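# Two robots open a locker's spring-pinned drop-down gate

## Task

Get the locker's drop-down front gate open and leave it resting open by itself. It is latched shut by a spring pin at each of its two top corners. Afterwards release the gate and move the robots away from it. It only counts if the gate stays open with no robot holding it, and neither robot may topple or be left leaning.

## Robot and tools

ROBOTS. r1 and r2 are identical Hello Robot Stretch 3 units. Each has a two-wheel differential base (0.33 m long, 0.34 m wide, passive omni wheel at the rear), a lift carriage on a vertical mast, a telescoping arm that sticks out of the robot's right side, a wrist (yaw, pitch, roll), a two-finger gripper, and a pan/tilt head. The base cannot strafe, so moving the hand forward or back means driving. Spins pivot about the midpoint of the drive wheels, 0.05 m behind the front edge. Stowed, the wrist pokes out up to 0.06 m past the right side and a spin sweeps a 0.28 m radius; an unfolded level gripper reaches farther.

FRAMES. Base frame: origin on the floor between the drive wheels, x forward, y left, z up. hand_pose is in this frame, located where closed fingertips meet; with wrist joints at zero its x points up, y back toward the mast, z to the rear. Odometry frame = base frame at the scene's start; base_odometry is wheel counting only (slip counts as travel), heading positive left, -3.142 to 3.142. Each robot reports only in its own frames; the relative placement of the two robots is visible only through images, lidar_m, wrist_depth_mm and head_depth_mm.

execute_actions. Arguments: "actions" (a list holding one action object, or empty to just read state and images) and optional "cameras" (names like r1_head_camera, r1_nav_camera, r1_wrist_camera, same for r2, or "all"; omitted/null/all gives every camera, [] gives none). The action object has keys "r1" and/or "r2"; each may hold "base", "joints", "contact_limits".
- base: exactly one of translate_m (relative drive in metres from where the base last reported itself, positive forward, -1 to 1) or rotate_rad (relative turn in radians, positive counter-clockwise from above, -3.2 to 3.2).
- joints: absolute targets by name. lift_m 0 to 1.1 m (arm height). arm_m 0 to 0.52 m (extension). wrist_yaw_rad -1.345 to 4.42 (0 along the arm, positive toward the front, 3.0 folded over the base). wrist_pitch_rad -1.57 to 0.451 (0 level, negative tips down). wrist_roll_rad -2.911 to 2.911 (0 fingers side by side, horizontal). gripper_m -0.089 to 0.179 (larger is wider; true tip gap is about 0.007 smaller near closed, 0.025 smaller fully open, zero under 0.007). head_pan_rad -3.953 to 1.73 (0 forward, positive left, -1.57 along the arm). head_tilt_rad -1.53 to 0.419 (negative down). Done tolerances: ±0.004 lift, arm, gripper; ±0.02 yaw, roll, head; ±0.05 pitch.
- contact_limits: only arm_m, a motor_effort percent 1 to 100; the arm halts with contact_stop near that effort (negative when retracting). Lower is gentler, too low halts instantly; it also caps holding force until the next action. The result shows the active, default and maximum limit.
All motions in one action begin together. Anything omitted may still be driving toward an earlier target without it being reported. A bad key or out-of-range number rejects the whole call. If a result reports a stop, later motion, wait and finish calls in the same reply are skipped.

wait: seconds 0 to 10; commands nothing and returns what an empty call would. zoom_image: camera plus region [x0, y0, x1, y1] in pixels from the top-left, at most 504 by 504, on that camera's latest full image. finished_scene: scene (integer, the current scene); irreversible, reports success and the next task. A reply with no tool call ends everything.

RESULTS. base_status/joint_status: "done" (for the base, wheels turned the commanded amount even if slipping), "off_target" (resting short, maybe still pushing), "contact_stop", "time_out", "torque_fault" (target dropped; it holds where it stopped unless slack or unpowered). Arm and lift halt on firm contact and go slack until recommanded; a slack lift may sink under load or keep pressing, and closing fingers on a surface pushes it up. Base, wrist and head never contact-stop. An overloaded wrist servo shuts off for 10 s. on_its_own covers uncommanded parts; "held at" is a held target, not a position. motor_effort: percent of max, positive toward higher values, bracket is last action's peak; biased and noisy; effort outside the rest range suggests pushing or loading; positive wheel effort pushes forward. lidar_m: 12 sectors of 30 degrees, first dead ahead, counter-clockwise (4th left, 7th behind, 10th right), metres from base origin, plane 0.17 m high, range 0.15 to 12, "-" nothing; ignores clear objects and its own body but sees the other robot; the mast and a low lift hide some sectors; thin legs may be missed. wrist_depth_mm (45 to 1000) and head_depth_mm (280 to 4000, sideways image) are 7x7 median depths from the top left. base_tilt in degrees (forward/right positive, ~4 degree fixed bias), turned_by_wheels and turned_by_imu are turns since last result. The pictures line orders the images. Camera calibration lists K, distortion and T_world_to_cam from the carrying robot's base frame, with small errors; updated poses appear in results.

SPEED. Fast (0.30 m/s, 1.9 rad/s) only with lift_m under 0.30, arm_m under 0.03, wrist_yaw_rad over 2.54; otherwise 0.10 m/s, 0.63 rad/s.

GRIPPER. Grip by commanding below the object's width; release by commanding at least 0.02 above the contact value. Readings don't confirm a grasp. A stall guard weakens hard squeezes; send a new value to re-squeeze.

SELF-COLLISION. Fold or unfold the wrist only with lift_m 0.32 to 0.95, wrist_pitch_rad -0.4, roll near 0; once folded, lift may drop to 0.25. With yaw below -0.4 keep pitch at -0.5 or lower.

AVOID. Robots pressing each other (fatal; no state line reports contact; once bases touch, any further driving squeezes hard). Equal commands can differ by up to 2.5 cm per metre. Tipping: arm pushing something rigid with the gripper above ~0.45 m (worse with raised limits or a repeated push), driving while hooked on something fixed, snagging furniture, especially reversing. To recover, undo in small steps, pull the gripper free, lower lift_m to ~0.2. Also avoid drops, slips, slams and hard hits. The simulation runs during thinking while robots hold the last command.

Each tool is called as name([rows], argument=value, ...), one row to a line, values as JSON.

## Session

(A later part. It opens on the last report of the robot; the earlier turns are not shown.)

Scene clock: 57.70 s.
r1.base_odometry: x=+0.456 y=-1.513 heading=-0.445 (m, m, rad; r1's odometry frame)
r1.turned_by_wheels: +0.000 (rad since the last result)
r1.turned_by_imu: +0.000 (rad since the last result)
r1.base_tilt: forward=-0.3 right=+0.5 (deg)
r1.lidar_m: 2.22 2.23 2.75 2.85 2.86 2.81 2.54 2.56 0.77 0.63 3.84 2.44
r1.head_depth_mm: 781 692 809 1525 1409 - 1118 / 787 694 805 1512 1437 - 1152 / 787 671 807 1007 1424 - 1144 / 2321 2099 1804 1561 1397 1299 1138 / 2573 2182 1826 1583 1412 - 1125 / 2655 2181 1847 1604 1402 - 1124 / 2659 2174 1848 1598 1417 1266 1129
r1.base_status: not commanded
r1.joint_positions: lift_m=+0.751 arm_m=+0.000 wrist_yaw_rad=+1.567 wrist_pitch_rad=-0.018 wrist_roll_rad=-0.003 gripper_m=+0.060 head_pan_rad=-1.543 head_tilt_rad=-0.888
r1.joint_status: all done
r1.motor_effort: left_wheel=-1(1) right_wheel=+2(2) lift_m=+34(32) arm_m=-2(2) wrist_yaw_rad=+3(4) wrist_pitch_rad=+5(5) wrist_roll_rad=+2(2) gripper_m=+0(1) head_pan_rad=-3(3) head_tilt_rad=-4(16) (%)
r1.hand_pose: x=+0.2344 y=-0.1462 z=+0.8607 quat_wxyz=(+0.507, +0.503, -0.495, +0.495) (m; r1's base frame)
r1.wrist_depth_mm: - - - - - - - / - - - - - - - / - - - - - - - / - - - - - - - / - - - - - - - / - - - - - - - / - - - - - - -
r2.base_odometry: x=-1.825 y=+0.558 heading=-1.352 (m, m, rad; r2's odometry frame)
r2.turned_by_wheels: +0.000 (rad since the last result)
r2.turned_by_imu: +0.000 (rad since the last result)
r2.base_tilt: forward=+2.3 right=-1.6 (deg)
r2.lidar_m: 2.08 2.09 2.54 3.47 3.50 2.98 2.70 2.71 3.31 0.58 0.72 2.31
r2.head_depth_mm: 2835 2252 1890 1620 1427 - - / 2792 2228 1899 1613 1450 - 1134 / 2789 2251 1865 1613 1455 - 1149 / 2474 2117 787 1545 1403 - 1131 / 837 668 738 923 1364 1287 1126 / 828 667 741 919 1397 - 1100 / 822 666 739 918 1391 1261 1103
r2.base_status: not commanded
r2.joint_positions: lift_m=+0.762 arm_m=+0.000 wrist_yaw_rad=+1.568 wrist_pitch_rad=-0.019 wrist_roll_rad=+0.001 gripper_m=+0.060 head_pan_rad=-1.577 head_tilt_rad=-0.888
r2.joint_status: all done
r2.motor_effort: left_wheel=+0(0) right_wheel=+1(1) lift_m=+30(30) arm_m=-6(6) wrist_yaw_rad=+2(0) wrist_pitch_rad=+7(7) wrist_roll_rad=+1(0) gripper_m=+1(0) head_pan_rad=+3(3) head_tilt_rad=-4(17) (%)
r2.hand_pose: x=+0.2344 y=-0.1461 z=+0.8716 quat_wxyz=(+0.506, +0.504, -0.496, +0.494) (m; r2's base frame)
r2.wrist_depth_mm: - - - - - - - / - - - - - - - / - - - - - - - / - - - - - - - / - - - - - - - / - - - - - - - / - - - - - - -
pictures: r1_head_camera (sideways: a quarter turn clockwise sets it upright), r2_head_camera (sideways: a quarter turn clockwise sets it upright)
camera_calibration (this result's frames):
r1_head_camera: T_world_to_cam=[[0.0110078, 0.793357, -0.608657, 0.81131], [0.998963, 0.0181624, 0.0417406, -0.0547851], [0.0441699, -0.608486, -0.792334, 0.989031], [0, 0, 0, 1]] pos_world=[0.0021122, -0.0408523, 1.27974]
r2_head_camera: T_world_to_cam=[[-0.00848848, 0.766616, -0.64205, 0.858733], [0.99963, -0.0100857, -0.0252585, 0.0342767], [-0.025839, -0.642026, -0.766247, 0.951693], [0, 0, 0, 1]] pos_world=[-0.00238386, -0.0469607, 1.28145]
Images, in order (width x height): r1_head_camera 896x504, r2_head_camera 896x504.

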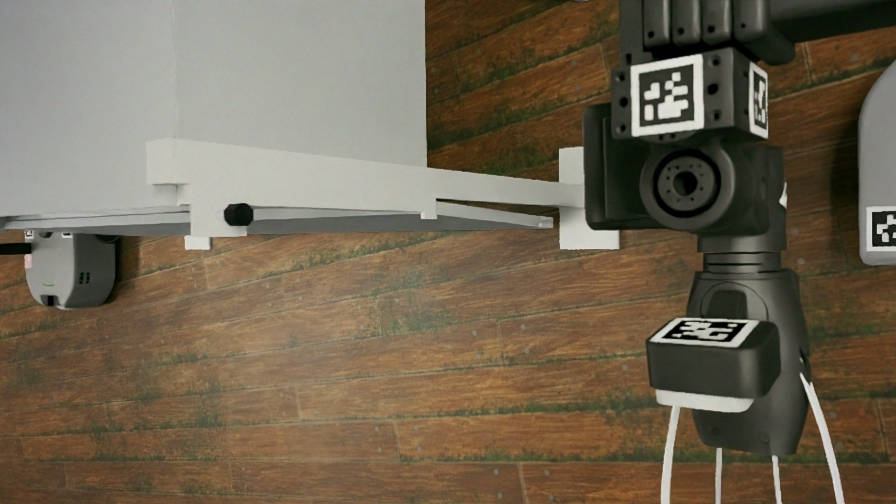

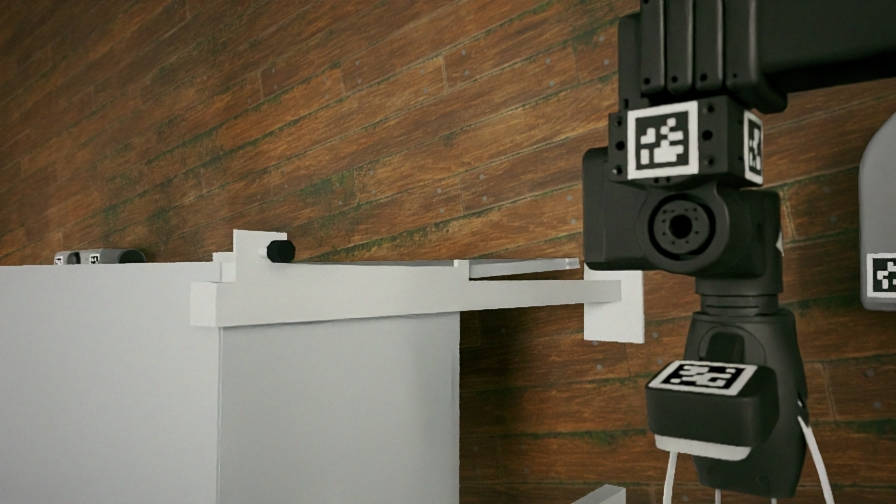

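execute_actions(actions=[], cameras=["r1_head_camera", "r2_head_camera"])

Scene clock: 58.00 s.
r1.base_odometry: x=+0.456 y=-1.513 heading=-0.445 (m, m, rad; r1's odometry frame)
r1.turned_by_wheels: +0.000 (rad since the last result)
r1.turned_by_imu: +0.000 (rad since the last result)
r1.base_tilt: forward=-0.2 right=+0.2 (deg)
r1.lidar_m: 2.22 2.23 2.75 2.84 2.86 2.80 2.54 2.56 0.77 0.63 3.82 2.44
r1.head_depth_mm: 778 692 805 1507 1395 - 1116 / 786 694 806 1523 1405 - 1146 / 789 671 806 1006 1427 - 1139 / 2311 2109 1799 1563 1384 1295 1135 / 2585 2191 1832 1609 1403 - 1128 / 2656 2180 1842 1599 1411 - 1127 / 2689 2178 1849 1601 1416 1260 1135
r1.base_status: not commanded
r1.joint_positions: lift_m=+0.751 arm_m=+0.000 wrist_yaw_rad=+1.567 wrist_pitch_rad=-0.018 wrist_roll_rad=-0.003 gripper_m=+0.060 head_pan_rad=-1.543 head_tilt_rad=-0.888
r1.joint_status: all done
r1.motor_effort: left_wheel=-1(1) right_wheel=+2(2) lift_m=+33(32) arm_m=-2(2) wrist_yaw_rad=+3(4) wrist_pitch_rad=+5(5) wrist_roll_rad=+2(2) gripper_m=+0(1) head_pan_rad=-3(3) head_tilt_rad=-4(16) (%)
r1.hand_pose: x=+0.2344 y=-0.1462 z=+0.8607 quat_wxyz=(+0.507, +0.503, -0.495, +0.495) (m; r1's base frame)
r1.wrist_depth_mm: - - - - - - - / - - - - - - - / - - - - - - - / - - - - - - - / - - - - - - - / - - - - - - - / - - - - - - -
r2.base_odometry: x=-1.825 y=+0.558 heading=-1.352 (m, m, rad; r2's odometry frame)
r2.turned_by_wheels: +0.000 (rad since the last result)
r2.turned_by_imu: +0.000 (rad since the last result)
r2.base_tilt: forward=+2.2 right=-1.8 (deg)
r2.lidar_m: 2.09 2.09 2.56 3.46 3.49 2.98 2.70 2.71 3.30 0.58 0.72 2.30
r2.head_depth_mm: 2840 2266 1911 1630 1424 - - / 2827 2261 1891 1613 1437 - 1134 / 2795 2243 1871 1609 1444 - 1148 / 2472 2106 786 1542 1400 - 1138 / 836 669 739 920 1370 1281 1127 / 830 668 740 919 1399 - 1106 / 823 667 740 918 1392 1263 1106
r2.base_status: not commanded
r2.joint_positions: lift_m=+0.762 arm_m=+0.000 wrist_yaw_rad=+1.568 wrist_pitch_rad=-0.019 wrist_roll_rad=+0.001 gripper_m=+0.060 head_pan_rad=-1.577 head_tilt_rad=-0.888
r2.joint_status: all done
r2.motor_effort: left_wheel=+0(0) right_wheel=+0(1) lift_m=+30(30) arm_m=-5(6) wrist_yaw_rad=+2(0) wrist_pitch_rad=+7(7) wrist_roll_rad=+0(0) gripper_m=+0(0) head_pan_rad=+2(3) head_tilt_rad=-4(17) (%)
r2.hand_pose: x=+0.2344 y=-0.1461 z=+0.8716 quat_wxyz=(+0.506, +0.504, -0.496, +0.494) (m; r2's base frame)
r2.wrist_depth_mm: - - - - - - - / - - - - - - - / - - - - - - - / - - - - - - - / - - - - - - - / - - - - - - - / - - - - - - -
pictures: r1_head_camera (sideways: a quarter turn clockwise sets it upright), r2_head_camera (sideways: a quarter turn clockwise sets it upright)
camera_calibration (this result's frames):
r1_head_camera: T_world_to_cam=[[0.0110077, 0.793357, -0.608657, 0.811311], [0.998963, 0.0181627, 0.0417406, -0.0547851], [0.04417, -0.608486, -0.792334, 0.989031], [0, 0, 0, 1]] pos_world=[0.00211221, -0.0408523, 1.27974]
r2_head_camera: T_world_to_cam=[[-0.00848848, 0.766616, -0.64205, 0.858733], [0.99963, -0.0100857, -0.0252584, 0.0342767], [-0.025839, -0.642027, -0.766247, 0.951693], [0, 0, 0, 1]] pos_world=[-0.00238386, -0.0469607, 1.28145]
Images, in order (width x height): r1_head_camera 896x504, r2_head_camera 896x504.

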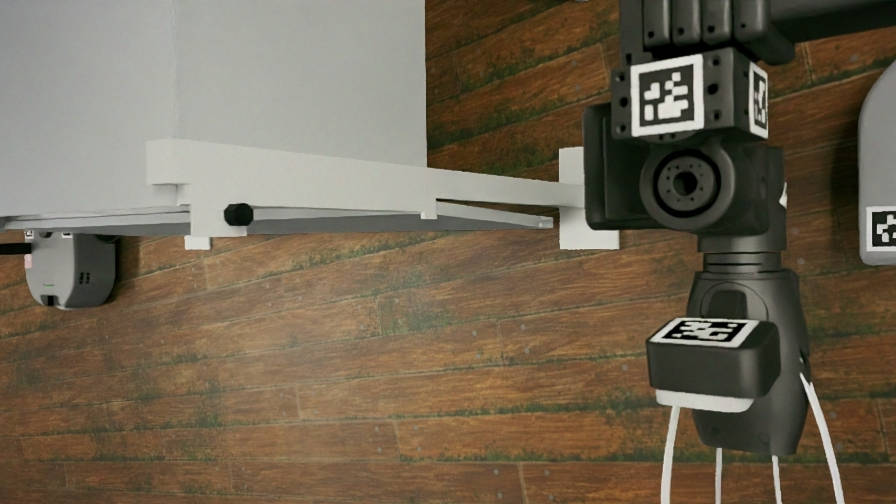

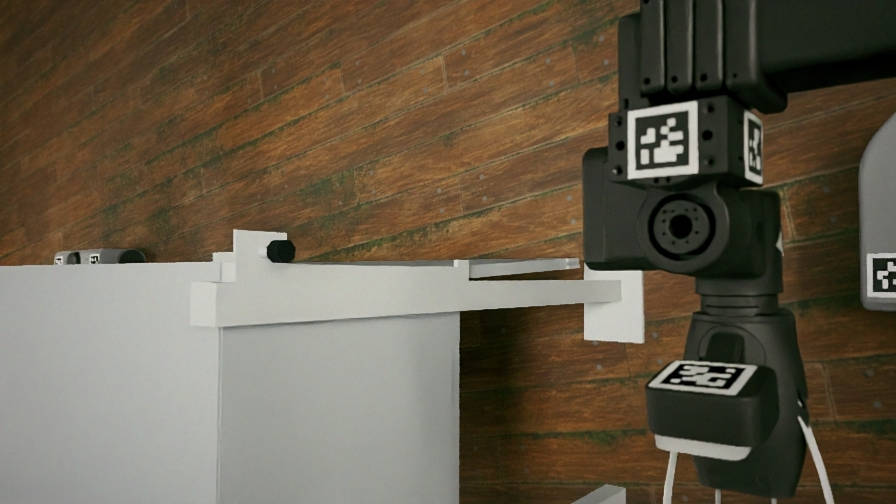

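The gate is still, and both robots are upright and clear.

finished_scene(scene=2)

The scene is finished: the task was done.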